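# Move glass graduated cylinder between shelved benches, stand upright

## Task

Take the graduated cylinder that sits on the shelved bench close to the door and set it standing upright on the work surface of the shelved bench close to the window. It is glass: it fails if it tips over, touches the floor, drops more than a few centimetres or gets knocked hard. The parked cart, pedal bin and stool are movable. Finish by releasing it and moving the robot away, with the robot still upright and not tilted.

## Robot and tools

Robot: a Rainbow Robotics RB-Y1. It has a two-wheel drive base with two rear casters, 0.66 m long and 0.58 m wide, whose front edge sits 0.10 m ahead of the wheel axle. On top is a folding torso (the leg bends at ankle, knee and hip), a head with a camera, and two 7-joint arms, each with a parallel gripper and a wrist camera. The base cannot move sideways.

Frames: the base frame has its origin on the floor between the drive wheels, x forward, y left, z up. The reported chest, left_hand and right_hand positions are in this frame. A hand point lies midway between the finger pads; the fingers point along the hand's -z and close along its x. Reported hand positions get less accurate at long reach. Odometry is the base frame as it was at the scene start. It counts wheel turns only, so slip looks like travel. Heading is in radians, left positive, from -3.142 to 3.142.

execute_actions: arguments are "actions" (a list holding one action, or empty to just read state and images) and optional "cameras" (head_camera, left_wrist_camera, right_wrist_camera or all; omitted or null gives all, [] gives none). An action can contain:
- "base": exactly one of {"translate_m": d}, a relative straight drive of d metres from where the base is now (positive forward, -3 to 3), or {"rotate_rad": d}, a relative on-the-spot turn (positive counter-clockwise seen from above, -3.2 to 3.2).
- "joints": a single dictionary shared by both arms, torso and head, mapping joint names to absolute targets in radians (grippers in metres). Ranges: torso_squat_rad 0 to 1.2 (bigger lowers the level chest); torso_shift_rad -0.3 to 0.6 (positive pushes hips forward); torso_pitch_rad -0.2 to 1.4 (positive leans forward); torso_yaw_rad -1.5 to 1.5 (positive left). Per arm: shoulder_pitch -2.356 to 2.356 (negative raises the arm forward); left_shoulder_roll 0 to 3.141 and right_shoulder_roll -3.141 to 0 (away from the body lifts the arm sideways); shoulder_yaw -2.094 to 2.094; elbow -2.617 to 0.01 (negative bends); forearm_roll -3.141 to 3.141; wrist_pitch -1.57 to 1.919 (negative tips the hand forward); hand_roll -2.705 to 2.705; gripper_m 0 to 0.1, the opening between pads. Yaw and roll signs are the same for both arms. head_pan_rad -0.523 to 0.523 (left positive), head_tilt_rad -0.35 to 1.57 (positive looks down). Joints reach "done" within 0.02 (grippers 0.004).
- "speeds": caps for this action only, translate_m 0.05 to 0.4 m/s, rotate_rad 0.1 to 1.509 rad/s. A base move needing over 8.667 s is refused.
- "min_time_s": 0.1 to 8, the shortest duration of each arm and head motion.
The torso also has combined limits: squat+shift <= 1.52; squat-shift+pitch <= 1.57; shift+0.5 pitch-0.4 squat <= 0.7; shift+0.3 pitch-0.5 squat <= 0.39. Breaking one leaves the torso short with off_target. Unknown keys or values out of range refuse the whole call. Joints left out may still be driving toward earlier targets.

Result lines: joint_positions, chest and hand positions, base_odometry, motor temperatures per arm, images listed in the "pictures" order, plus base_status and joint_status. Status words: done; off_target (stopped short, may still push); time_out; contact_stop (arm or torso hit something firm); stopped_with_arm (torso halted because an arm hit); limit_stop_at_own_body (a guard stopped it before self contact); limit_stop_at_motor_heat. A contact or timeout in one joint halts its whole group (torso, left arm or right arm), which then holds. "joint command not followed" with a "cause:" line means a self-collision check rejected an arm's targets; the gripper still moves, and those targets may be retried later. on_its_own shows what holds without being commanded. If any call reports a stop, later calls in the same reply are skipped.

wait: {"seconds": 0 to 10}; commands nothing and returns state and images. zoom_image: {"camera", "region": [x0, y0, x1, y1]} in pixels of that camera's latest image, at most 504 by 504. read_manual: only licence text. finished_scene: {"scene": current scene number}; irreversible, reports success.

Cameras: head 896x504, wrists 644x364; calibrations are approximate, wrist poses worse at full reach.

Grasping: command an opening at least 0.005 m below the object's width; the gripper then reads off_target, which is expected. Each arm carries up to 3 kg.

Avoid: driving into furniture (the base keeps pushing and spinning; the bent leg can stick out past the front edge); leg contact that silently pushes the robot backward; hard arm-on-arm hits or presses, including grippers; too much load far forward, which tips the robot; joint torques at the limits (elbow 32.7, wrist joints 22.7, shoulders 63.7 N m), which freeze the robot for 10 s; motors over 80 °C, which brake the arm (warning from 65 °C; holding loads heats motors even when idle). After a stop, first back the arm away in its own action, then the torso. If both hands hold one object and the torso reports contact_stop at once with nothing in the way, resend all arm joints at their current readings, then retry the torso. Objects may occasionally be nudged by outside pushes. Lower the glass gently, release, then retreat.

Each tool is called after ">>>" by a JSON object that holds its "name" and its "arguments", one argument or row to a line.

## Session

>>> {"name": "execute_actions", "arguments": {
  "actions": []
}}

Scene clock: 0.00 s.
Motor temperatures (°C, as the motors report them): left_arm=[30 29 30 30 33 32 35] | right_arm=[26 24 28 27 31 33 33]
base_odometry: x=+0.000 y=+0.000 heading=+0.000 (m, m, rad; odometry frame)
base_status: not commanded
joint_positions: torso_squat_rad=+0.350 torso_shift_rad=+0.001 torso_pitch_rad=+0.001 torso_yaw_rad=-0.001 left_shoulder_pitch_rad=-0.023 left_shoulder_roll_rad=+0.029 left_shoulder_yaw_rad=-0.010 left_elbow_rad=-0.236 left_forearm_roll_rad=-0.023 left_wrist_pitch_rad=+0.002 left_hand_roll_rad=+0.027 left_gripper_m=+0.101 right_shoulder_pitch_rad=-0.037 right_shoulder_roll_rad=-0.016 right_shoulder_yaw_rad=+0.047 right_elbow_rad=-0.261 right_forearm_roll_rad=-0.034 right_wrist_pitch_rad=+0.008 right_hand_roll_rad=-0.029 right_gripper_m=+0.101 head_pan_rad=+0.001 head_tilt_rad=+0.400
joint_status: not commanded
chest: x=-0.2274 y=+0.0004 z=+1.2474 quat_wxyz=(+1.000, +0.000, +0.000, +0.000) (m; base frame)
left_hand: x=-0.0967 y=+0.2398 z=+0.5737 quat_wxyz=(+0.992, +0.013, -0.127, -0.009) (m; base frame)
right_hand: x=-0.0773 y=-0.2251 z=+0.5778 quat_wxyz=(+0.990, -0.001, -0.143, -0.001) (m; base frame)
pictures: head_camera, left_wrist_camera, right_wrist_camera
Images, in order (width x height): head_camera 896x504, left_wrist_camera 644x364, right_wrist_camera 644x364.

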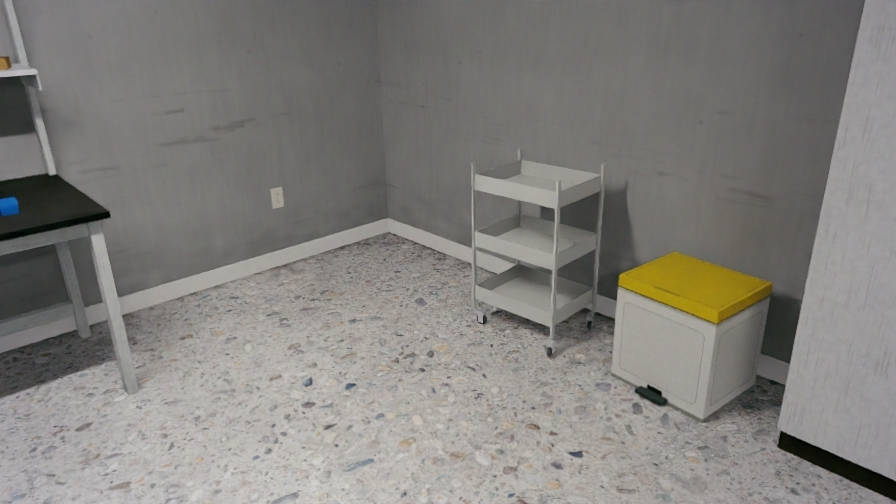

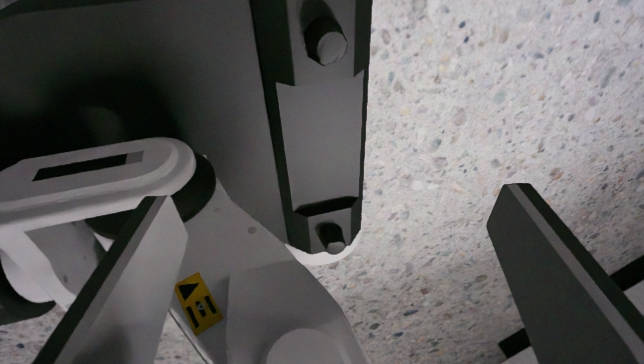

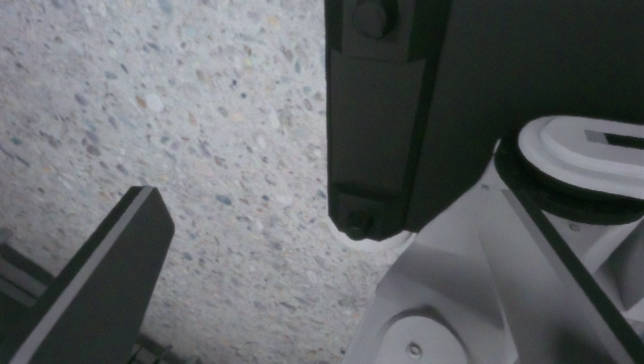

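>>> {"name": "execute_actions", "arguments": {
  "actions": [
    {"joints":{"torso_yaw_rad":0.5,"head_pan_rad":0.5,"head_tilt_rad":0.3}}
  ],
  "cameras": ["head_camera"]
}}

>>> {"name": "execute_actions", "arguments": {
  "actions": [
    {"joints":{"torso_yaw_rad":1.5}}
  ],
  "cameras": ["head_camera"]
}}

Scene clock: 6.13 s.
Motor temperatures (°C, as the motors report them): left_arm=[30 29 30 30 33 32 35] | right_arm=[26 24 28 27 31 33 33]
base_odometry: x=+0.000 y=+0.000 heading=+0.000 (m, m, rad; odometry frame)
base_status: not commanded
joint_positions: torso_squat_rad=+0.350 torso_shift_rad=+0.001 torso_pitch_rad=+0.001 torso_yaw_rad=+0.500 left_shoulder_pitch_rad=-0.023 left_shoulder_roll_rad=+0.029 left_shoulder_yaw_rad=-0.010 left_elbow_rad=-0.236 left_forearm_roll_rad=-0.023 left_wrist_pitch_rad=+0.002 left_hand_roll_rad=+0.027 left_gripper_m=+0.101 right_shoulder_pitch_rad=-0.037 right_shoulder_roll_rad=-0.016 right_shoulder_yaw_rad=+0.047 right_elbow_rad=-0.261 right_forearm_roll_rad=-0.034 right_wrist_pitch_rad=+0.008 right_hand_roll_rad=-0.029 right_gripper_m=+0.101 head_pan_rad=+0.500 head_tilt_rad=+0.300
joint_status: all done
chest: x=-0.2274 y=+0.0004 z=+1.2474 quat_wxyz=(+0.969, +0.000, +0.000, +0.247) (m; base frame)
left_hand: x=-0.2281 y=+0.2733 z=+0.5738 quat_wxyz=(+0.963, +0.044, -0.120, +0.237) (m; base frame)
right_hand: x=+0.0122 y=-0.1251 z=+0.5776 quat_wxyz=(+0.959, +0.035, -0.138, +0.244) (m; base frame)
pictures: head_camera
camera_calibration (this result's frames):
head_camera: T_world_to_cam=[[0.838797, -0.542395, -0.0471977, 0.248101], [-0.195771, -0.219587, -0.955749, 1.40619], [0.508029, 0.810919, -0.290374, 0.459079], [0, 0, 0, 1]] pos_world=[-0.166042, 0.0710734, 1.48898]
Images, in order (width x height): head_camera 896x504.

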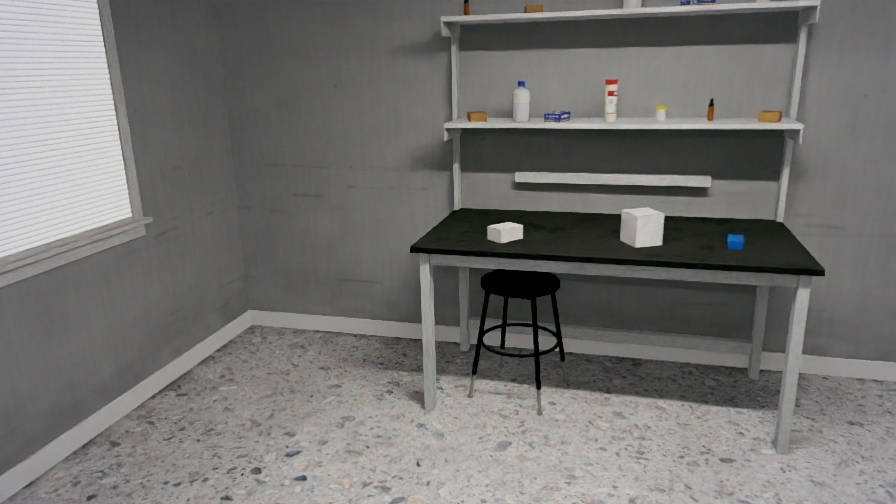

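Scene clock: 8.07 s.
Motor temperatures (°C, as the motors report them): left_arm=[30 29 30 30 33 32 35] | right_arm=[26 24 28 27 31 33 33]
base_odometry: x=+0.000 y=+0.000 heading=+0.000 (m, m, rad; odometry frame)
base_status: not commanded
joint_positions: torso_squat_rad=+0.350 torso_shift_rad=+0.001 torso_pitch_rad=+0.001 torso_yaw_rad=+1.255 left_shoulder_pitch_rad=-0.023 left_shoulder_roll_rad=+0.030 left_shoulder_yaw_rad=-0.010 left_elbow_rad=-0.236 left_forearm_roll_rad=-0.023 left_wrist_pitch_rad=+0.002 left_hand_roll_rad=+0.027 left_gripper_m=+0.101 right_shoulder_pitch_rad=-0.037 right_shoulder_roll_rad=-0.016 right_shoulder_yaw_rad=+0.047 right_elbow_rad=-0.261 right_forearm_roll_rad=-0.034 right_wrist_pitch_rad=+0.008 right_hand_roll_rad=-0.029 right_gripper_m=+0.101 head_pan_rad=+0.500 head_tilt_rad=+0.300
joint_status: torso_yaw_rad limit_stop_at_own_body (moved +0.755 of +1.000)
on_its_own: torso_yaw_rad is held at +1.255, not at your +1.500, since a limit_stop_at_own_body
chest: x=-0.2274 y=+0.0004 z=+1.2474 quat_wxyz=(+0.810, +0.000, +0.001, +0.587) (m; base frame)
left_hand: x=-0.4155 y=+0.1988 z=+0.5740 quat_wxyz=(+0.808, +0.086, -0.095, +0.575) (m; base frame)
right_hand: x=+0.0326 y=+0.0735 z=+0.5775 quat_wxyz=(+0.802, +0.084, -0.116, +0.581) (m; base frame)
pictures: head_camera
camera_calibration (this result's frames):
head_camera: T_world_to_cam=[[0.982593, 0.179466, -0.0479902, 0.281473], [0.00698598, -0.293842, -0.955828, 1.45242], [-0.185641, 0.938855, -0.289981, 0.300799], [0, 0, 0, 1]] pos_world=[-0.23088, 0.0938625, 1.489]
Images, in order (width x height): head_camera 896x504.

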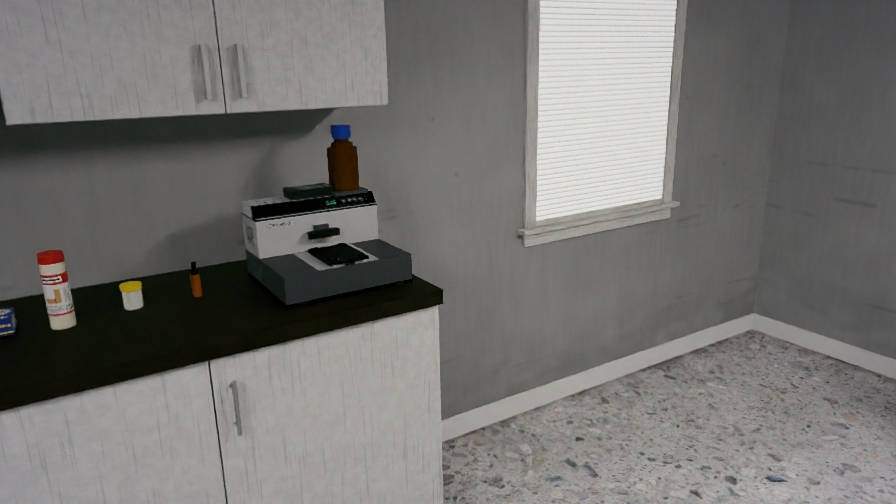

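>>> {"name": "execute_actions", "arguments": {
  "actions": [
    {"base":{"rotate_rad":-1.2},"joints":{"torso_yaw_rad":0,"head_pan_rad":-0.3,"head_tilt_rad":0.35}}
  ],
  "cameras": ["head_camera"]
}}

>>> {"name": "execute_actions", "arguments": {
  "actions": [
    {"base":{"rotate_rad":-1.1},"joints":{"head_pan_rad":-0.2}}
  ],
  "cameras": ["head_camera"]
}}

Scene clock: 17.77 s.
Motor temperatures (°C, as the motors report them): left_arm=[30 29 30 30 33 32 35] | right_arm=[26 24 28 27 31 33 33]
base_odometry: x=+0.000 y=+0.000 heading=-1.199 (m, m, rad; odometry frame)
base_status: done
joint_positions: torso_squat_rad=+0.350 torso_shift_rad=+0.001 torso_pitch_rad=+0.001 torso_yaw_rad=+0.000 left_shoulder_pitch_rad=-0.024 left_shoulder_roll_rad=+0.030 left_shoulder_yaw_rad=-0.010 left_elbow_rad=-0.236 left_forearm_roll_rad=-0.023 left_wrist_pitch_rad=+0.002 left_hand_roll_rad=+0.027 left_gripper_m=+0.101 right_shoulder_pitch_rad=-0.037 right_shoulder_roll_rad=-0.016 right_shoulder_yaw_rad=+0.047 right_elbow_rad=-0.261 right_forearm_roll_rad=-0.034 right_wrist_pitch_rad=+0.008 right_hand_roll_rad=-0.029 right_gripper_m=+0.101 head_pan_rad=-0.300 head_tilt_rad=+0.350
joint_status: all done
chest: x=-0.2274 y=+0.0004 z=+1.2474 quat_wxyz=(+1.000, +0.000, +0.000, +0.000) (m; base frame)
left_hand: x=-0.0968 y=+0.2400 z=+0.5737 quat_wxyz=(+0.992, +0.013, -0.127, -0.008) (m; base frame)
right_hand: x=-0.0771 y=-0.2249 z=+0.5778 quat_wxyz=(+0.990, -0.001, -0.143, +0.000) (m; base frame)
pictures: head_camera
camera_calibration (this result's frames):
head_camera: T_world_to_cam=[[-0.300424, -0.952709, -0.0457312, 0.0044627], [-0.308847, 0.14253, -0.940372, 1.35872], [0.902418, -0.268387, -0.337061, 0.615446], [0, 0, 0, 1]] pos_world=[-0.134413, -0.0242289, 1.48535]
Images, in order (width x height): head_camera 896x504.

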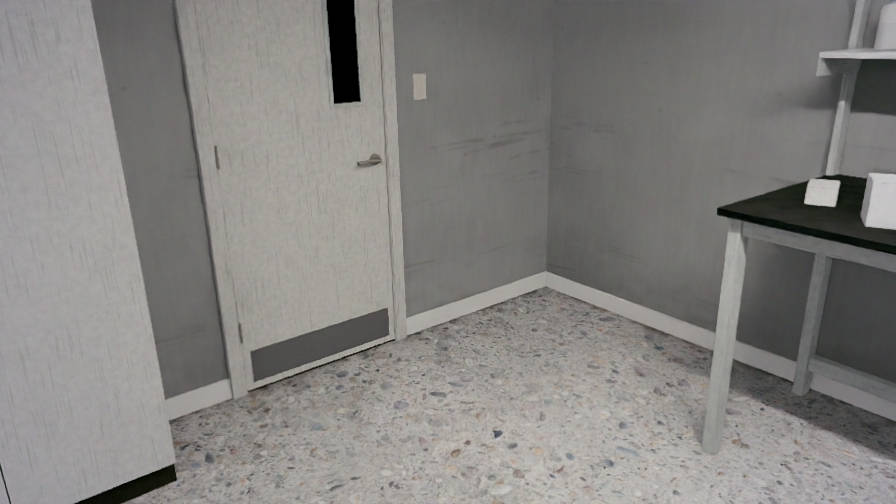

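Scene clock: 21.03 s.
Motor temperatures (°C, as the motors report them): left_arm=[30 29 30 30 33 32 35] | right_arm=[26 24 28 27 31 33 33]
base_odometry: x=+0.000 y=+0.000 heading=-2.299 (m, m, rad; odometry frame)
base_status: done
joint_positions: torso_squat_rad=+0.350 torso_shift_rad=+0.001 torso_pitch_rad=+0.001 torso_yaw_rad=+0.000 left_shoulder_pitch_rad=-0.024 left_shoulder_roll_rad=+0.030 left_shoulder_yaw_rad=-0.010 left_elbow_rad=-0.236 left_forearm_roll_rad=-0.023 left_wrist_pitch_rad=+0.002 left_hand_roll_rad=+0.027 left_gripper_m=+0.101 right_shoulder_pitch_rad=-0.037 right_shoulder_roll_rad=-0.016 right_shoulder_yaw_rad=+0.047 right_elbow_rad=-0.261 right_forearm_roll_rad=-0.034 right_wrist_pitch_rad=+0.008 right_hand_roll_rad=-0.029 right_gripper_m=+0.101 head_pan_rad=-0.200 head_tilt_rad=+0.350
joint_status: all done
chest: x=-0.2274 y=+0.0004 z=+1.2474 quat_wxyz=(+1.000, +0.000, +0.000, +0.000) (m; base frame)
left_hand: x=-0.0969 y=+0.2400 z=+0.5737 quat_wxyz=(+0.992, +0.013, -0.127, -0.008) (m; base frame)
right_hand: x=-0.0771 y=-0.2249 z=+0.5778 quat_wxyz=(+0.990, -0.001, -0.143, +0.000) (m; base frame)
pictures: head_camera
camera_calibration (this result's frames):
head_camera: T_world_to_cam=[[-0.203908, -0.977919, -0.0457922, 0.0243672], [-0.321607, 0.111091, -0.940334, 1.35606], [0.924657, -0.177014, -0.337158, 0.620101], [0, 0, 0, 1]] pos_world=[-0.132293, -0.0170507, 1.48534]
Images, in order (width x height): head_camera 896x504.

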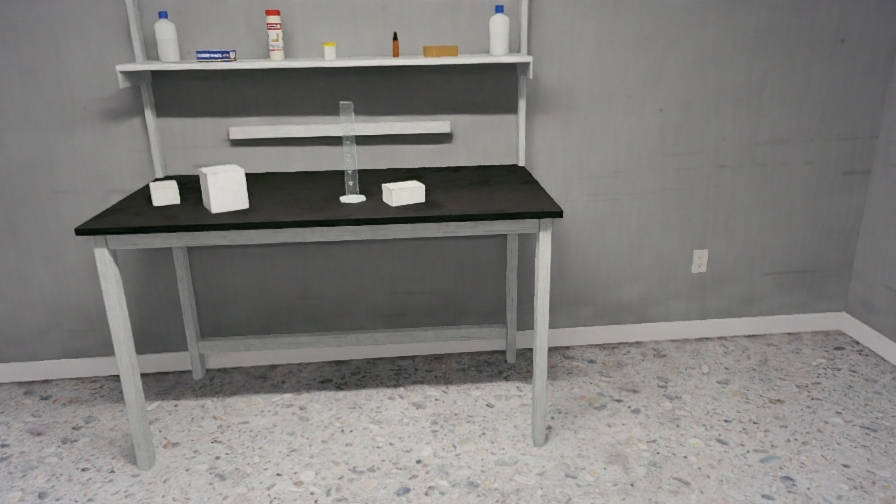

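>>> {"name": "execute_actions", "arguments": {
  "actions": [
    {"base":{"rotate_rad":0.05},"joints":{"head_pan_rad":0,"head_tilt_rad":0.6,"right_shoulder_pitch_rad":0,"right_shoulder_roll_rad":0,"right_shoulder_yaw_rad":0,"right_elbow_rad":-1.57,"right_forearm_roll_rad":0,"right_wrist_pitch_rad":0,"right_hand_roll_rad":1.57}}
  ],
  "cameras": []
}}

>>> {"name": "execute_actions", "arguments": {
  "actions": [
    {"base":{"translate_m":1.35}}
  ]
}}

Scene clock: 37.73 s.
Motor temperatures (°C, as the motors report them): left_arm=[30 29 30 30 33 32 35] | right_arm=[26 24 28 27 31 33 33]
base_odometry: x=+0.000 y=+0.000 heading=-2.249 (m, m, rad; odometry frame)
base_status: done
joint_positions: torso_squat_rad=+0.350 torso_shift_rad=+0.001 torso_pitch_rad=+0.001 torso_yaw_rad=+0.000 left_shoulder_pitch_rad=-0.024 left_shoulder_roll_rad=+0.030 left_shoulder_yaw_rad=-0.010 left_elbow_rad=-0.236 left_forearm_roll_rad=-0.023 left_wrist_pitch_rad=+0.002 left_hand_roll_rad=+0.027 left_gripper_m=+0.101 right_shoulder_pitch_rad=+0.000 right_shoulder_roll_rad=+0.000 right_shoulder_yaw_rad=+0.000 right_elbow_rad=-1.570 right_forearm_roll_rad=+0.000 right_wrist_pitch_rad=+0.000 right_hand_roll_rad=+1.570 right_gripper_m=+0.101 head_pan_rad=+0.000 head_tilt_rad=+0.600
joint_status: all done
chest: x=-0.2274 y=+0.0004 z=+1.2474 quat_wxyz=(+1.000, +0.000, +0.000, +0.000) (m; base frame)
left_hand: x=-0.0969 y=+0.2400 z=+0.5737 quat_wxyz=(+0.992, +0.013, -0.127, -0.008) (m; base frame)
right_hand: x=+0.2901 y=-0.2196 z=+1.0201 quat_wxyz=(+0.500, -0.500, -0.500, +0.501) (m; base frame)
pictures: none
No camera images: the call's "cameras" was empty. Leave "cameras" out to get every camera's image.

Scene clock: 42.47 s.
Motor temperatures (°C, as the motors report them): left_arm=[30 29 30 30 33 32 35] | right_arm=[26 24 28 27 31 33 33]
base_odometry: x=-0.848 y=-1.050 heading=-2.250 (m, m, rad; odometry frame)
base_status: done
joint_positions: torso_squat_rad=+0.350 torso_shift_rad=+0.001 torso_pitch_rad=+0.001 torso_yaw_rad=+0.000 left_shoulder_pitch_rad=-0.024 left_shoulder_roll_rad=+0.030 left_shoulder_yaw_rad=-0.010 left_elbow_rad=-0.236 left_forearm_roll_rad=-0.023 left_wrist_pitch_rad=+0.002 left_hand_roll_rad=+0.027 left_gripper_m=+0.101 right_shoulder_pitch_rad=+0.000 right_shoulder_roll_rad=+0.000 right_shoulder_yaw_rad=+0.000 right_elbow_rad=-1.570 right_forearm_roll_rad=+0.000 right_wrist_pitch_rad=+0.000 right_hand_roll_rad=+1.570 right_gripper_m=+0.101 head_pan_rad=+0.000 head_tilt_rad=+0.600
joint_status: not commanded
chest: x=-0.2273 y=+0.0004 z=+1.2474 quat_wxyz=(+1.000, +0.000, +0.000, +0.000) (m; base frame)
left_hand: x=-0.0969 y=+0.2400 z=+0.5737 quat_wxyz=(+0.992, +0.013, -0.127, -0.008) (m; base frame)
right_hand: x=+0.2901 y=-0.2197 z=+1.0199 quat_wxyz=(+0.500, -0.500, -0.500, +0.501) (m; base frame)
pictures: head_camera, left_wrist_camera, right_wrist_camera
camera_calibration (this result's frames):
head_camera: T_world_to_cam=[[-0.0169639, -0.998926, -0.0431196, 0.0588649], [-0.559655, 0.0452236, -0.827491, 1.14395], [0.828552, 0.0100946, -0.559821, 0.922504], [0, 0, 0, 1]] pos_world=[-0.123128, -0.00224412, 1.46558]
left_wrist_camera: T_world_to_cam=[[0.960366, -0.0512608, 0.273988, -0.052583], [-0.21994, -0.743212, 0.631873, -0.180051], [0.17124, -0.66709, -0.72503, 0.681935], [0, 0, 0, 1]] pos_world=[-0.105876, 0.318401, 0.6226]
right_wrist_camera: T_world_to_cam=[[0.0215876, -0.999736, -0.00790214, -0.217662], [-0.673063, -0.00868823, -0.739534, 0.978465], [0.73927, 0.0212834, -0.673073, 0.564431], [0, 0, 0, 1]] pos_world=[0.246001, -0.221117, 1.10179]
Images, in order (width x height): head_camera 896x504, left_wrist_camera 644x364, right_wrist_camera 644x364.

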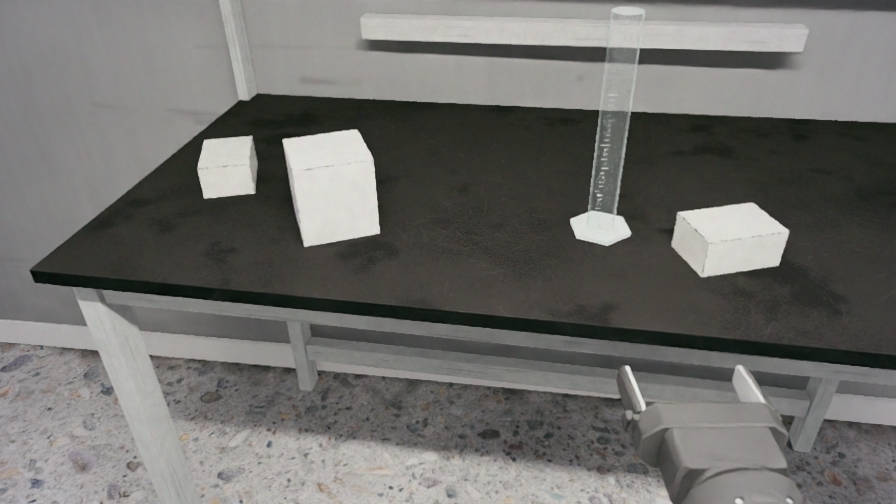

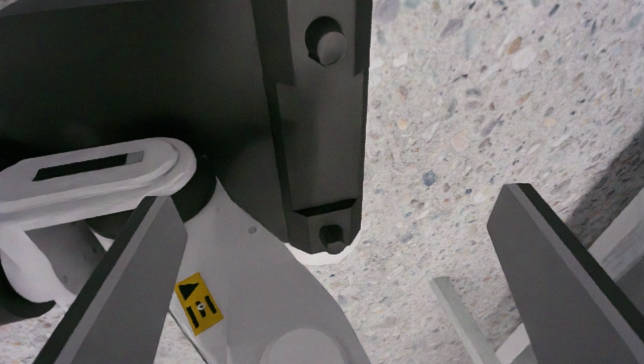

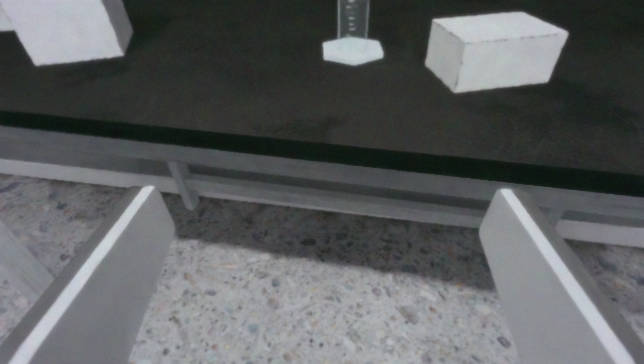

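>>> {"name": "execute_actions", "arguments": {
  "actions": [
    {"base":{"rotate_rad":-0.03},"joints":{"head_tilt_rad":0.75}}
  ],
  "cameras": []
}}

>>> {"name": "execute_actions", "arguments": {
  "actions": [
    {"base":{"translate_m":0.35}}
  ],
  "cameras": ["head_camera","right_wrist_camera"]
}}

Scene clock: 49.60 s.
Motor temperatures (°C, as the motors report them): left_arm=[30 29 30 30 33 32 35] | right_arm=[26 24 28 28 31 33 33]
base_odometry: x=-0.848 y=-1.050 heading=-2.279 (m, m, rad; odometry frame)
base_status: done
joint_positions: torso_squat_rad=+0.350 torso_shift_rad=+0.001 torso_pitch_rad=+0.001 torso_yaw_rad=+0.000 left_shoulder_pitch_rad=-0.024 left_shoulder_roll_rad=+0.029 left_shoulder_yaw_rad=-0.010 left_elbow_rad=-0.236 left_forearm_roll_rad=-0.023 left_wrist_pitch_rad=+0.002 left_hand_roll_rad=+0.027 left_gripper_m=+0.101 right_shoulder_pitch_rad=+0.000 right_shoulder_roll_rad=+0.000 right_shoulder_yaw_rad=+0.000 right_elbow_rad=-1.570 right_forearm_roll_rad=+0.000 right_wrist_pitch_rad=+0.000 right_hand_roll_rad=+1.570 right_gripper_m=+0.101 head_pan_rad=+0.000 head_tilt_rad=+0.750
joint_status: all done
chest: x=-0.2273 y=+0.0004 z=+1.2474 quat_wxyz=(+1.000, +0.000, +0.000, +0.000) (m; base frame)
left_hand: x=-0.0969 y=+0.2400 z=+0.5737 quat_wxyz=(+0.992, +0.013, -0.127, -0.008) (m; base frame)
right_hand: x=+0.2901 y=-0.2197 z=+1.0199 quat_wxyz=(+0.500, -0.500, -0.500, +0.501) (m; base frame)
pictures: none
No camera images: the call's "cameras" was empty. Leave "cameras" out to get every camera's image.

Scene clock: 52.00 s.
Motor temperatures (°C, as the motors report them): left_arm=[30 29 30 30 33 32 35] | right_arm=[26 24 28 28 31 33 33]
base_odometry: x=-1.076 y=-1.316 heading=-2.279 (m, m, rad; odometry frame)
base_status: done
joint_positions: torso_squat_rad=+0.350 torso_shift_rad=+0.001 torso_pitch_rad=+0.001 torso_yaw_rad=+0.000 left_shoulder_pitch_rad=-0.024 left_shoulder_roll_rad=+0.029 left_shoulder_yaw_rad=-0.010 left_elbow_rad=-0.236 left_forearm_roll_rad=-0.023 left_wrist_pitch_rad=+0.002 left_hand_roll_rad=+0.027 left_gripper_m=+0.101 right_shoulder_pitch_rad=+0.000 right_shoulder_roll_rad=+0.000 right_shoulder_yaw_rad=+0.000 right_elbow_rad=-1.570 right_forearm_roll_rad=+0.000 right_wrist_pitch_rad=+0.000 right_hand_roll_rad=+1.570 right_gripper_m=+0.101 head_pan_rad=+0.000 head_tilt_rad=+0.750
joint_status: not commanded
chest: x=-0.2274 y=+0.0004 z=+1.2474 quat_wxyz=(+1.000, +0.000, +0.000, +0.000) (m; base frame)
left_hand: x=-0.0968 y=+0.2400 z=+0.5737 quat_wxyz=(+0.992, +0.013, -0.127, -0.008) (m; base frame)
right_hand: x=+0.2901 y=-0.2197 z=+1.0199 quat_wxyz=(+0.500, -0.500, -0.500, +0.501) (m; base frame)
pictures: head_camera, right_wrist_camera
camera_calibration (this result's frames):
head_camera: T_world_to_cam=[[-0.0233488, -0.998923, -0.0400933, 0.0531775], [-0.677012, 0.0453077, -0.734576, 0.985362], [0.735601, 0.00999218, -0.677341, 1.07356], [0, 0, 0, 1]] pos_world=[-0.121365, -0.00225142, 1.45312]
right_wrist_camera: T_world_to_cam=[[0.0215505, -0.999737, -0.00790056, -0.21767], [-0.673074, -0.0086647, -0.739525, 0.978443], [0.739261, 0.0212548, -0.673083, 0.56445], [0, 0, 0, 1]] pos_world=[0.245979, -0.221132, 1.10178]
Images, in order (width x height): head_camera 896x504, right_wrist_camera 644x364.

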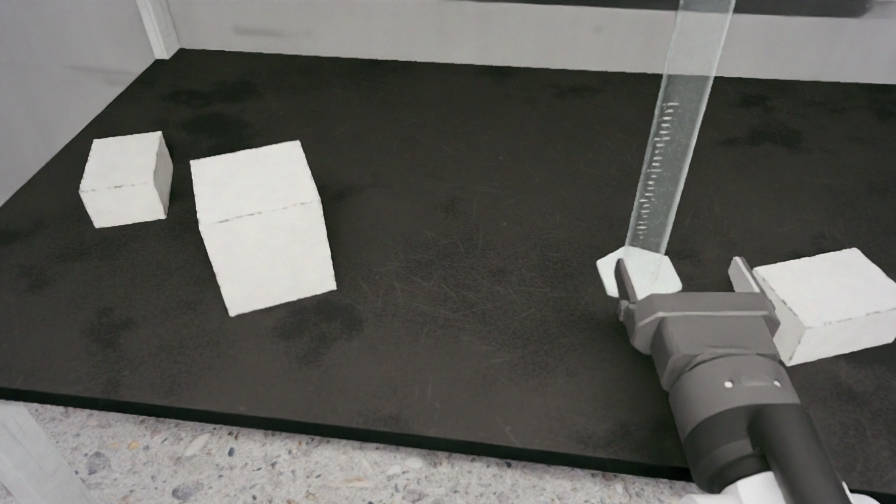

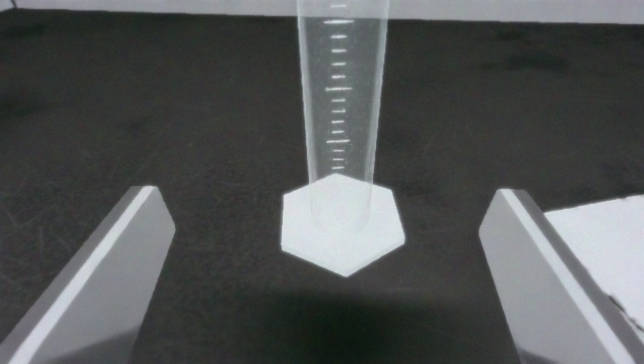

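>>> {"name": "execute_actions", "arguments": {
  "actions": [
    {"base":{"translate_m":0.11},"joints":{"torso_yaw_rad":-0.012},"speeds":{"translate_m":0.1}}
  ],
  "cameras": ["head_camera","right_wrist_camera"]
}}

Scene clock: 63.90 s.
Motor temperatures (°C, as the motors report them): left_arm=[30 29 30 30 33 32 35] | right_arm=[26 24 28 28 31 33 33]
base_odometry: x=-1.148 y=-1.400 heading=-2.279 (m, m, rad; odometry frame)
base_status: done
joint_positions: torso_squat_rad=+0.350 torso_shift_rad=+0.001 torso_pitch_rad=+0.001 torso_yaw_rad=-0.012 left_shoulder_pitch_rad=-0.024 left_shoulder_roll_rad=+0.029 left_shoulder_yaw_rad=-0.010 left_elbow_rad=-0.236 left_forearm_roll_rad=-0.023 left_wrist_pitch_rad=+0.002 left_hand_roll_rad=+0.027 left_gripper_m=+0.101 right_shoulder_pitch_rad=+0.000 right_shoulder_roll_rad=+0.000 right_shoulder_yaw_rad=+0.000 right_elbow_rad=-1.570 right_forearm_roll_rad=+0.000 right_wrist_pitch_rad=+0.000 right_hand_roll_rad=+1.570 right_gripper_m=+0.101 head_pan_rad=+0.000 head_tilt_rad=+0.750
joint_status: all done
chest: x=-0.2273 y=+0.0004 z=+1.2474 quat_wxyz=(+1.000, +0.000, +0.000, -0.006) (m; base frame)
left_hand: x=-0.0940 y=+0.2384 z=+0.5737 quat_wxyz=(+0.992, +0.012, -0.127, -0.014) (m; base frame)
right_hand: x=+0.2874 y=-0.2259 z=+1.0198 quat_wxyz=(+0.503, -0.503, -0.497, +0.498) (m; base frame)
pictures: head_camera, right_wrist_camera
camera_calibration (this result's frames):
head_camera: T_world_to_cam=[[-0.0353339, -0.998571, -0.0400894, 0.0504453], [-0.676436, 0.0534255, -0.734561, 0.985489], [0.735653, 0.00116303, -0.677357, 1.07358], [0, 0, 0, 1]] pos_world=[-0.121376, -0.00352558, 1.45312]
right_wrist_camera: T_world_to_cam=[[0.00945114, -0.999924, -0.00792887, -0.220386], [-0.673207, -0.000499575, -0.739454, 0.978353], [0.739394, 0.0123265, -0.67316, 0.564557], [0, 0, 0, 1]] pos_world=[0.243286, -0.22684, 1.10174]
Images, in order (width x height): head_camera 896x504, right_wrist_camera 644x364.

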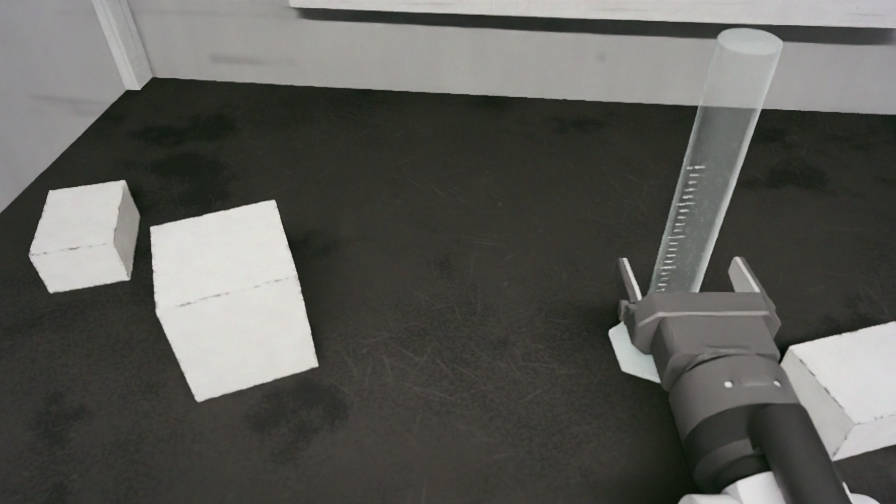

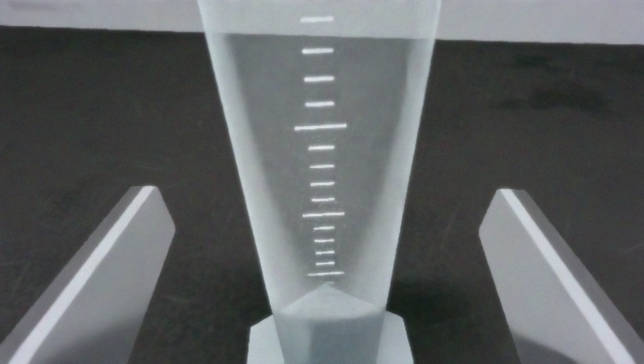

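>>> {"name": "execute_actions", "arguments": {
  "actions": [
    {"base":{"translate_m":0.02},"joints":{"torso_yaw_rad":-0.008,"right_gripper_m":0.06},"speeds":{"translate_m":0.05}}
  ],
  "cameras": ["right_wrist_camera"]
}}

>>> {"name": "execute_actions", "arguments": {
  "actions": [
    {"joints":{"right_gripper_m":0.03}}
  ],
  "cameras": ["head_camera","right_wrist_camera"]
}}

Scene clock: 70.17 s.
Motor temperatures (°C, as the motors report them): left_arm=[30 29 30 30 33 32 35] | right_arm=[26 24 28 28 31 33 33]
base_odometry: x=-1.161 y=-1.415 heading=-2.279 (m, m, rad; odometry frame)
base_status: done
joint_positions: torso_squat_rad=+0.350 torso_shift_rad=+0.001 torso_pitch_rad=+0.001 torso_yaw_rad=-0.008 left_shoulder_pitch_rad=-0.024 left_shoulder_roll_rad=+0.029 left_shoulder_yaw_rad=-0.010 left_elbow_rad=-0.236 left_forearm_roll_rad=-0.023 left_wrist_pitch_rad=+0.002 left_hand_roll_rad=+0.027 left_gripper_m=+0.101 right_shoulder_pitch_rad=+0.000 right_shoulder_roll_rad=+0.000 right_shoulder_yaw_rad=+0.000 right_elbow_rad=-1.570 right_forearm_roll_rad=+0.000 right_wrist_pitch_rad=+0.000 right_hand_roll_rad=+1.570 right_gripper_m=+0.060 head_pan_rad=+0.000 head_tilt_rad=+0.750
joint_status: all done
chest: x=-0.2274 y=+0.0004 z=+1.2474 quat_wxyz=(+1.000, +0.000, +0.000, -0.004) (m; base frame)
left_hand: x=-0.0950 y=+0.2389 z=+0.5737 quat_wxyz=(+0.992, +0.012, -0.127, -0.012) (m; base frame)
right_hand: x=+0.2882 y=-0.2239 z=+1.0198 quat_wxyz=(+0.502, -0.502, -0.498, +0.499) (m; base frame)
pictures: right_wrist_camera
camera_calibration (this result's frames):
right_wrist_camera: T_world_to_cam=[[0.0133945, -0.999879, -0.00794297, -0.219471], [-0.673173, -0.00314356, -0.739478, 0.978368], [0.739364, 0.0152519, -0.673133, 0.564541], [0, 0, 0, 1]] pos_world=[0.244149, -0.22498, 1.10175]
Images, in order (width x height): right_wrist_camera 644x364.

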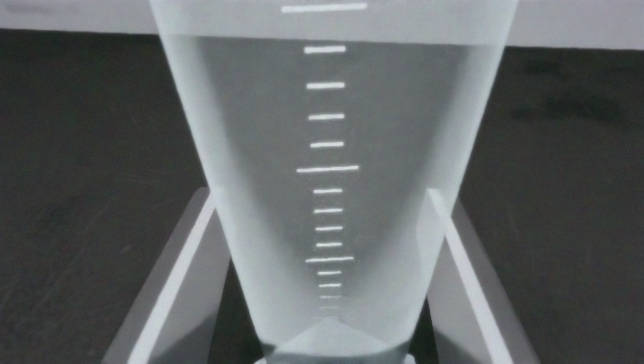

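Scene clock: 70.97 s.
Motor temperatures (°C, as the motors report them): left_arm=[30 29 30 30 33 32 35] | right_arm=[26 24 28 28 31 33 33]
base_odometry: x=-1.161 y=-1.415 heading=-2.279 (m, m, rad; odometry frame)
base_status: not commanded
joint_positions: torso_squat_rad=+0.350 torso_shift_rad=+0.001 torso_pitch_rad=+0.001 torso_yaw_rad=-0.008 left_shoulder_pitch_rad=-0.024 left_shoulder_roll_rad=+0.029 left_shoulder_yaw_rad=-0.010 left_elbow_rad=-0.236 left_forearm_roll_rad=-0.023 left_wrist_pitch_rad=+0.002 left_hand_roll_rad=+0.027 left_gripper_m=+0.101 right_shoulder_pitch_rad=+0.000 right_shoulder_roll_rad=+0.000 right_shoulder_yaw_rad=+0.000 right_elbow_rad=-1.570 right_forearm_roll_rad=+0.000 right_wrist_pitch_rad=+0.000 right_hand_roll_rad=+1.570 right_gripper_m=+0.043 head_pan_rad=+0.000 head_tilt_rad=+0.750
joint_status: right_gripper_m off_target (ended at +0.043, target +0.030)
chest: x=-0.2274 y=+0.0004 z=+1.2474 quat_wxyz=(+1.000, +0.000, +0.000, -0.004) (m; base frame)
left_hand: x=-0.0950 y=+0.2389 z=+0.5737 quat_wxyz=(+0.992, +0.012, -0.127, -0.012) (m; base frame)
right_hand: x=+0.2882 y=-0.2239 z=+1.0198 quat_wxyz=(+0.502, -0.502, -0.498, +0.499) (m; base frame)
pictures: head_camera, right_wrist_camera
camera_calibration (this result's frames):
head_camera: T_world_to_cam=[[-0.0313625, -0.998704, -0.0400953, 0.0513542], [-0.676603, 0.0507397, -0.734598, 0.985474], [0.73568, 0.00408974, -0.677317, 1.07355], [0, 0, 0, 1]] pos_world=[-0.121406, -0.00310553, 1.45312]
right_wrist_camera: T_world_to_cam=[[0.0133916, -0.999879, -0.00789602, -0.21952], [-0.673177, -0.00317641, -0.739474, 0.978359], [0.73936, 0.0152182, -0.673138, 0.564535], [0, 0, 0, 1]] pos_world=[0.244154, -0.224977, 1.10175]
Images, in order (width x height): head_camera 896x504, right_wrist_camera 644x364.

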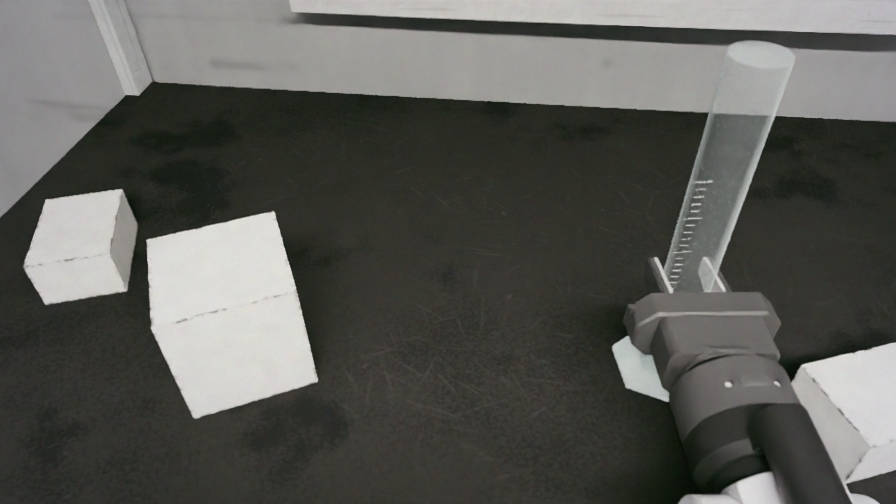

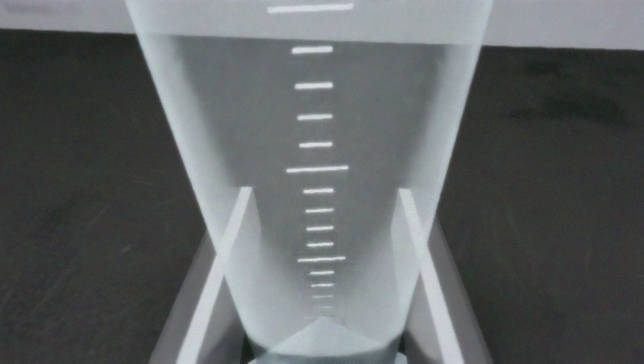

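>>> {"name": "execute_actions", "arguments": {
  "actions": [
    {"joints":{"torso_squat_rad":0.15}}
  ],
  "cameras": []
}}

>>> {"name": "execute_actions", "arguments": {
  "actions": [
    {"base":{"translate_m":-1.83}}
  ],
  "cameras": ["head_camera"]
}}

>>> {"name": "execute_actions", "arguments": {
  "actions": [
    {"base":{"rotate_rad":3.085},"joints":{"head_tilt_rad":0.55}}
  ],
  "cameras": ["head_camera"]
}}

>>> {"name": "execute_actions", "arguments": {
  "actions": [
    {"base":{"translate_m":1.4},"joints":{"head_tilt_rad":0.8}}
  ],
  "cameras": ["head_camera"]
}}

Scene clock: 80.77 s.
Motor temperatures (°C, as the motors report them): left_arm=[30 29 30 30 33 32 35] | right_arm=[26 24 28 28 31 33 33]
base_odometry: x=-1.161 y=-1.415 heading=-2.279 (m, m, rad; odometry frame)
base_status: not commanded
joint_positions: torso_squat_rad=+0.150 torso_shift_rad=+0.001 torso_pitch_rad=+0.001 torso_yaw_rad=-0.008 left_shoulder_pitch_rad=-0.024 left_shoulder_roll_rad=+0.029 left_shoulder_yaw_rad=-0.010 left_elbow_rad=-0.236 left_forearm_roll_rad=-0.023 left_wrist_pitch_rad=+0.002 left_hand_roll_rad=+0.027 left_gripper_m=+0.101 right_shoulder_pitch_rad=+0.000 right_shoulder_roll_rad=+0.000 right_shoulder_yaw_rad=+0.000 right_elbow_rad=-1.570 right_forearm_roll_rad=+0.000 right_wrist_pitch_rad=+0.000 right_hand_roll_rad=+1.570 right_gripper_m=+0.043 head_pan_rad=+0.000 head_tilt_rad=+0.750
joint_status: all done
chest: x=-0.2273 y=+0.0004 z=+1.2821 quat_wxyz=(+1.000, +0.000, +0.000, -0.004) (m; base frame)
left_hand: x=-0.0950 y=+0.2389 z=+0.6083 quat_wxyz=(+0.992, +0.012, -0.127, -0.012) (m; base frame)
right_hand: x=+0.2883 y=-0.2239 z=+1.0543 quat_wxyz=(+0.502, -0.502, -0.497, +0.499) (m; base frame)
pictures: none
No camera images: the call's "cameras" was empty. Leave "cameras" out to get every camera's image.

Scene clock: 86.90 s.
Motor temperatures (°C, as the motors report them): left_arm=[30 29 30 30 33 32 35] | right_arm=[26 24 28 28 31 33 33]
base_odometry: x=+0.031 y=-0.026 heading=-2.280 (m, m, rad; odometry frame)
base_status: done
joint_positions: torso_squat_rad=+0.150 torso_shift_rad=+0.001 torso_pitch_rad=+0.001 torso_yaw_rad=-0.008 left_shoulder_pitch_rad=-0.023 left_shoulder_roll_rad=+0.029 left_shoulder_yaw_rad=-0.010 left_elbow_rad=-0.236 left_forearm_roll_rad=-0.023 left_wrist_pitch_rad=+0.002 left_hand_roll_rad=+0.027 left_gripper_m=+0.101 right_shoulder_pitch_rad=+0.000 right_shoulder_roll_rad=+0.000 right_shoulder_yaw_rad=+0.000 right_elbow_rad=-1.570 right_forearm_roll_rad=+0.000 right_wrist_pitch_rad=+0.000 right_hand_roll_rad=+1.570 right_gripper_m=+0.043 head_pan_rad=+0.000 head_tilt_rad=+0.750
joint_status: not commanded
chest: x=-0.2273 y=+0.0004 z=+1.2821 quat_wxyz=(+1.000, +0.000, +0.000, -0.004) (m; base frame)
left_hand: x=-0.0951 y=+0.2389 z=+0.6083 quat_wxyz=(+0.992, +0.012, -0.127, -0.012) (m; base frame)
right_hand: x=+0.2882 y=-0.2239 z=+1.0543 quat_wxyz=(+0.502, -0.502, -0.497, +0.499) (m; base frame)
pictures: head_camera
camera_calibration (this result's frames):
head_camera: T_world_to_cam=[[-0.0313635, -0.998704, -0.0400944, 0.0527499], [-0.676624, 0.0507396, -0.734578, 1.01091], [0.73566, 0.00408987, -0.677339, 1.097], [0, 0, 0, 1]] pos_world=[-0.121358, -0.00309838, 1.48775]
Images, in order (width x height): head_camera 896x504.

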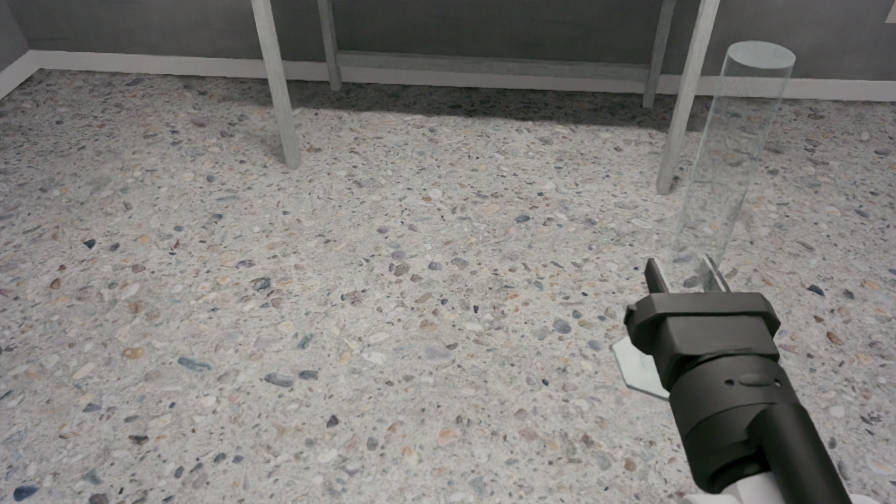

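Scene clock: 92.20 s.
Motor temperatures (°C, as the motors report them): left_arm=[30 29 30 30 33 32 35] | right_arm=[26 24 28 28 31 33 33]
base_odometry: x=+0.031 y=-0.026 heading=+0.805 (m, m, rad; odometry frame)
base_status: done
joint_positions: torso_squat_rad=+0.150 torso_shift_rad=+0.001 torso_pitch_rad=+0.001 torso_yaw_rad=-0.008 left_shoulder_pitch_rad=-0.023 left_shoulder_roll_rad=+0.029 left_shoulder_yaw_rad=-0.010 left_elbow_rad=-0.236 left_forearm_roll_rad=-0.023 left_wrist_pitch_rad=+0.002 left_hand_roll_rad=+0.027 left_gripper_m=+0.101 right_shoulder_pitch_rad=+0.000 right_shoulder_roll_rad=+0.000 right_shoulder_yaw_rad=+0.000 right_elbow_rad=-1.570 right_forearm_roll_rad=+0.000 right_wrist_pitch_rad=+0.000 right_hand_roll_rad=+1.570 right_gripper_m=+0.043 head_pan_rad=+0.000 head_tilt_rad=+0.550
joint_status: all done
chest: x=-0.2274 y=+0.0004 z=+1.2821 quat_wxyz=(+1.000, +0.000, +0.000, -0.004) (m; base frame)
left_hand: x=-0.0951 y=+0.2389 z=+0.6084 quat_wxyz=(+0.992, +0.012, -0.127, -0.012) (m; base frame)
right_hand: x=+0.2882 y=-0.2239 z=+1.0544 quat_wxyz=(+0.502, -0.502, -0.498, +0.499) (m; base frame)
pictures: head_camera
camera_calibration (this result's frames):
head_camera: T_world_to_cam=[[-0.0227507, -0.998774, -0.0439589, 0.0601993], [-0.517208, 0.0493874, -0.854434, 1.22121], [0.855557, 0.00329691, -0.517697, 0.88508], [0, 0, 0, 1]] pos_world=[-0.124247, -0.00310488, 1.50429]
Images, in order (width x height): head_camera 896x504.

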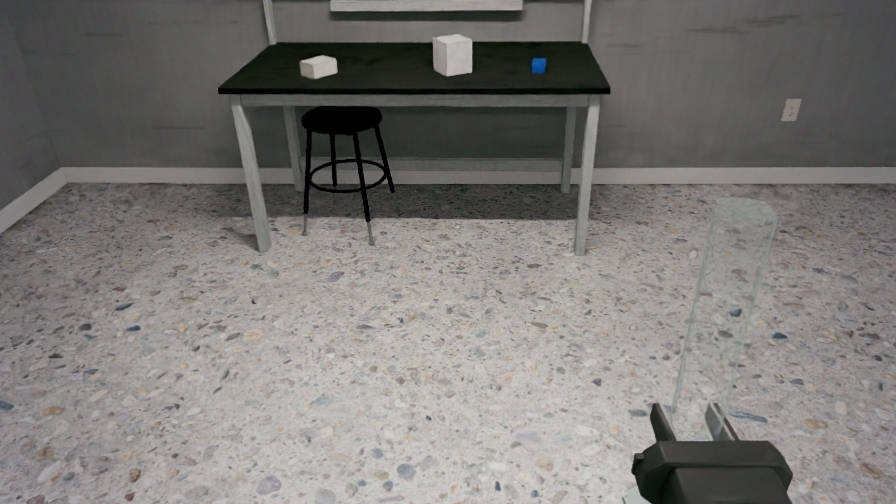

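Scene clock: 97.17 s.
Motor temperatures (°C, as the motors report them): left_arm=[30 29 30 30 33 32 35] | right_arm=[26 24 28 28 31 33 33]
base_odometry: x=+1.001 y=+0.983 heading=+0.805 (m, m, rad; odometry frame)
base_status: done
joint_positions: torso_squat_rad=+0.150 torso_shift_rad=+0.001 torso_pitch_rad=+0.001 torso_yaw_rad=-0.008 left_shoulder_pitch_rad=-0.024 left_shoulder_roll_rad=+0.029 left_shoulder_yaw_rad=-0.010 left_elbow_rad=-0.236 left_forearm_roll_rad=-0.023 left_wrist_pitch_rad=+0.002 left_hand_roll_rad=+0.027 left_gripper_m=+0.101 right_shoulder_pitch_rad=+0.000 right_shoulder_roll_rad=+0.000 right_shoulder_yaw_rad=+0.000 right_elbow_rad=-1.570 right_forearm_roll_rad=+0.000 right_wrist_pitch_rad=+0.000 right_hand_roll_rad=+1.570 right_gripper_m=+0.043 head_pan_rad=+0.000 head_tilt_rad=+0.800
joint_status: all done
chest: x=-0.2273 y=+0.0004 z=+1.2821 quat_wxyz=(+1.000, +0.000, +0.000, -0.004) (m; base frame)
left_hand: x=-0.0949 y=+0.2389 z=+0.6084 quat_wxyz=(+0.992, +0.012, -0.127, -0.012) (m; base frame)
right_hand: x=+0.2883 y=-0.2239 z=+1.0543 quat_wxyz=(+0.502, -0.501, -0.497, +0.499) (m; base frame)
pictures: head_camera
camera_calibration (this result's frames):
head_camera: T_world_to_cam=[[-0.033386, -0.998684, -0.0389272, 0.0505642], [-0.712545, 0.051096, -0.699763, 0.951989], [0.700831, 0.00437511, -0.713314, 1.14313], [0, 0, 0, 1]] pos_world=[-0.121121, -0.00314657, 1.48355]
Images, in order (width x height): head_camera 896x504.

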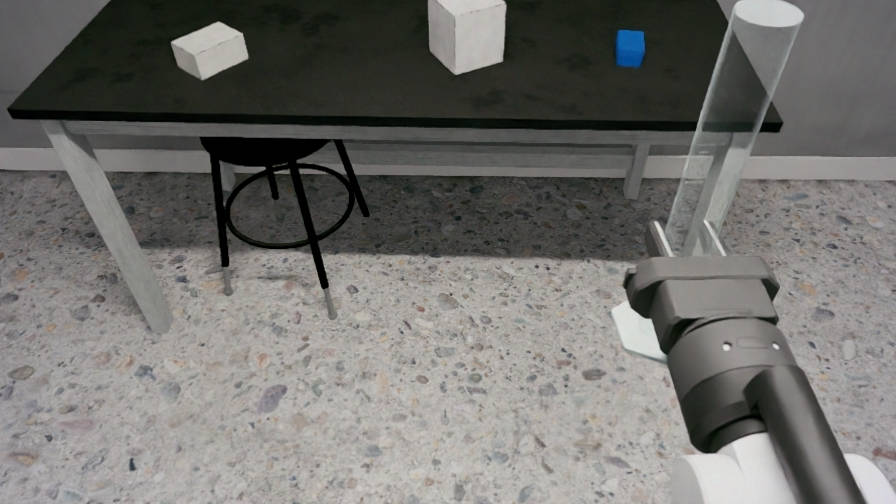

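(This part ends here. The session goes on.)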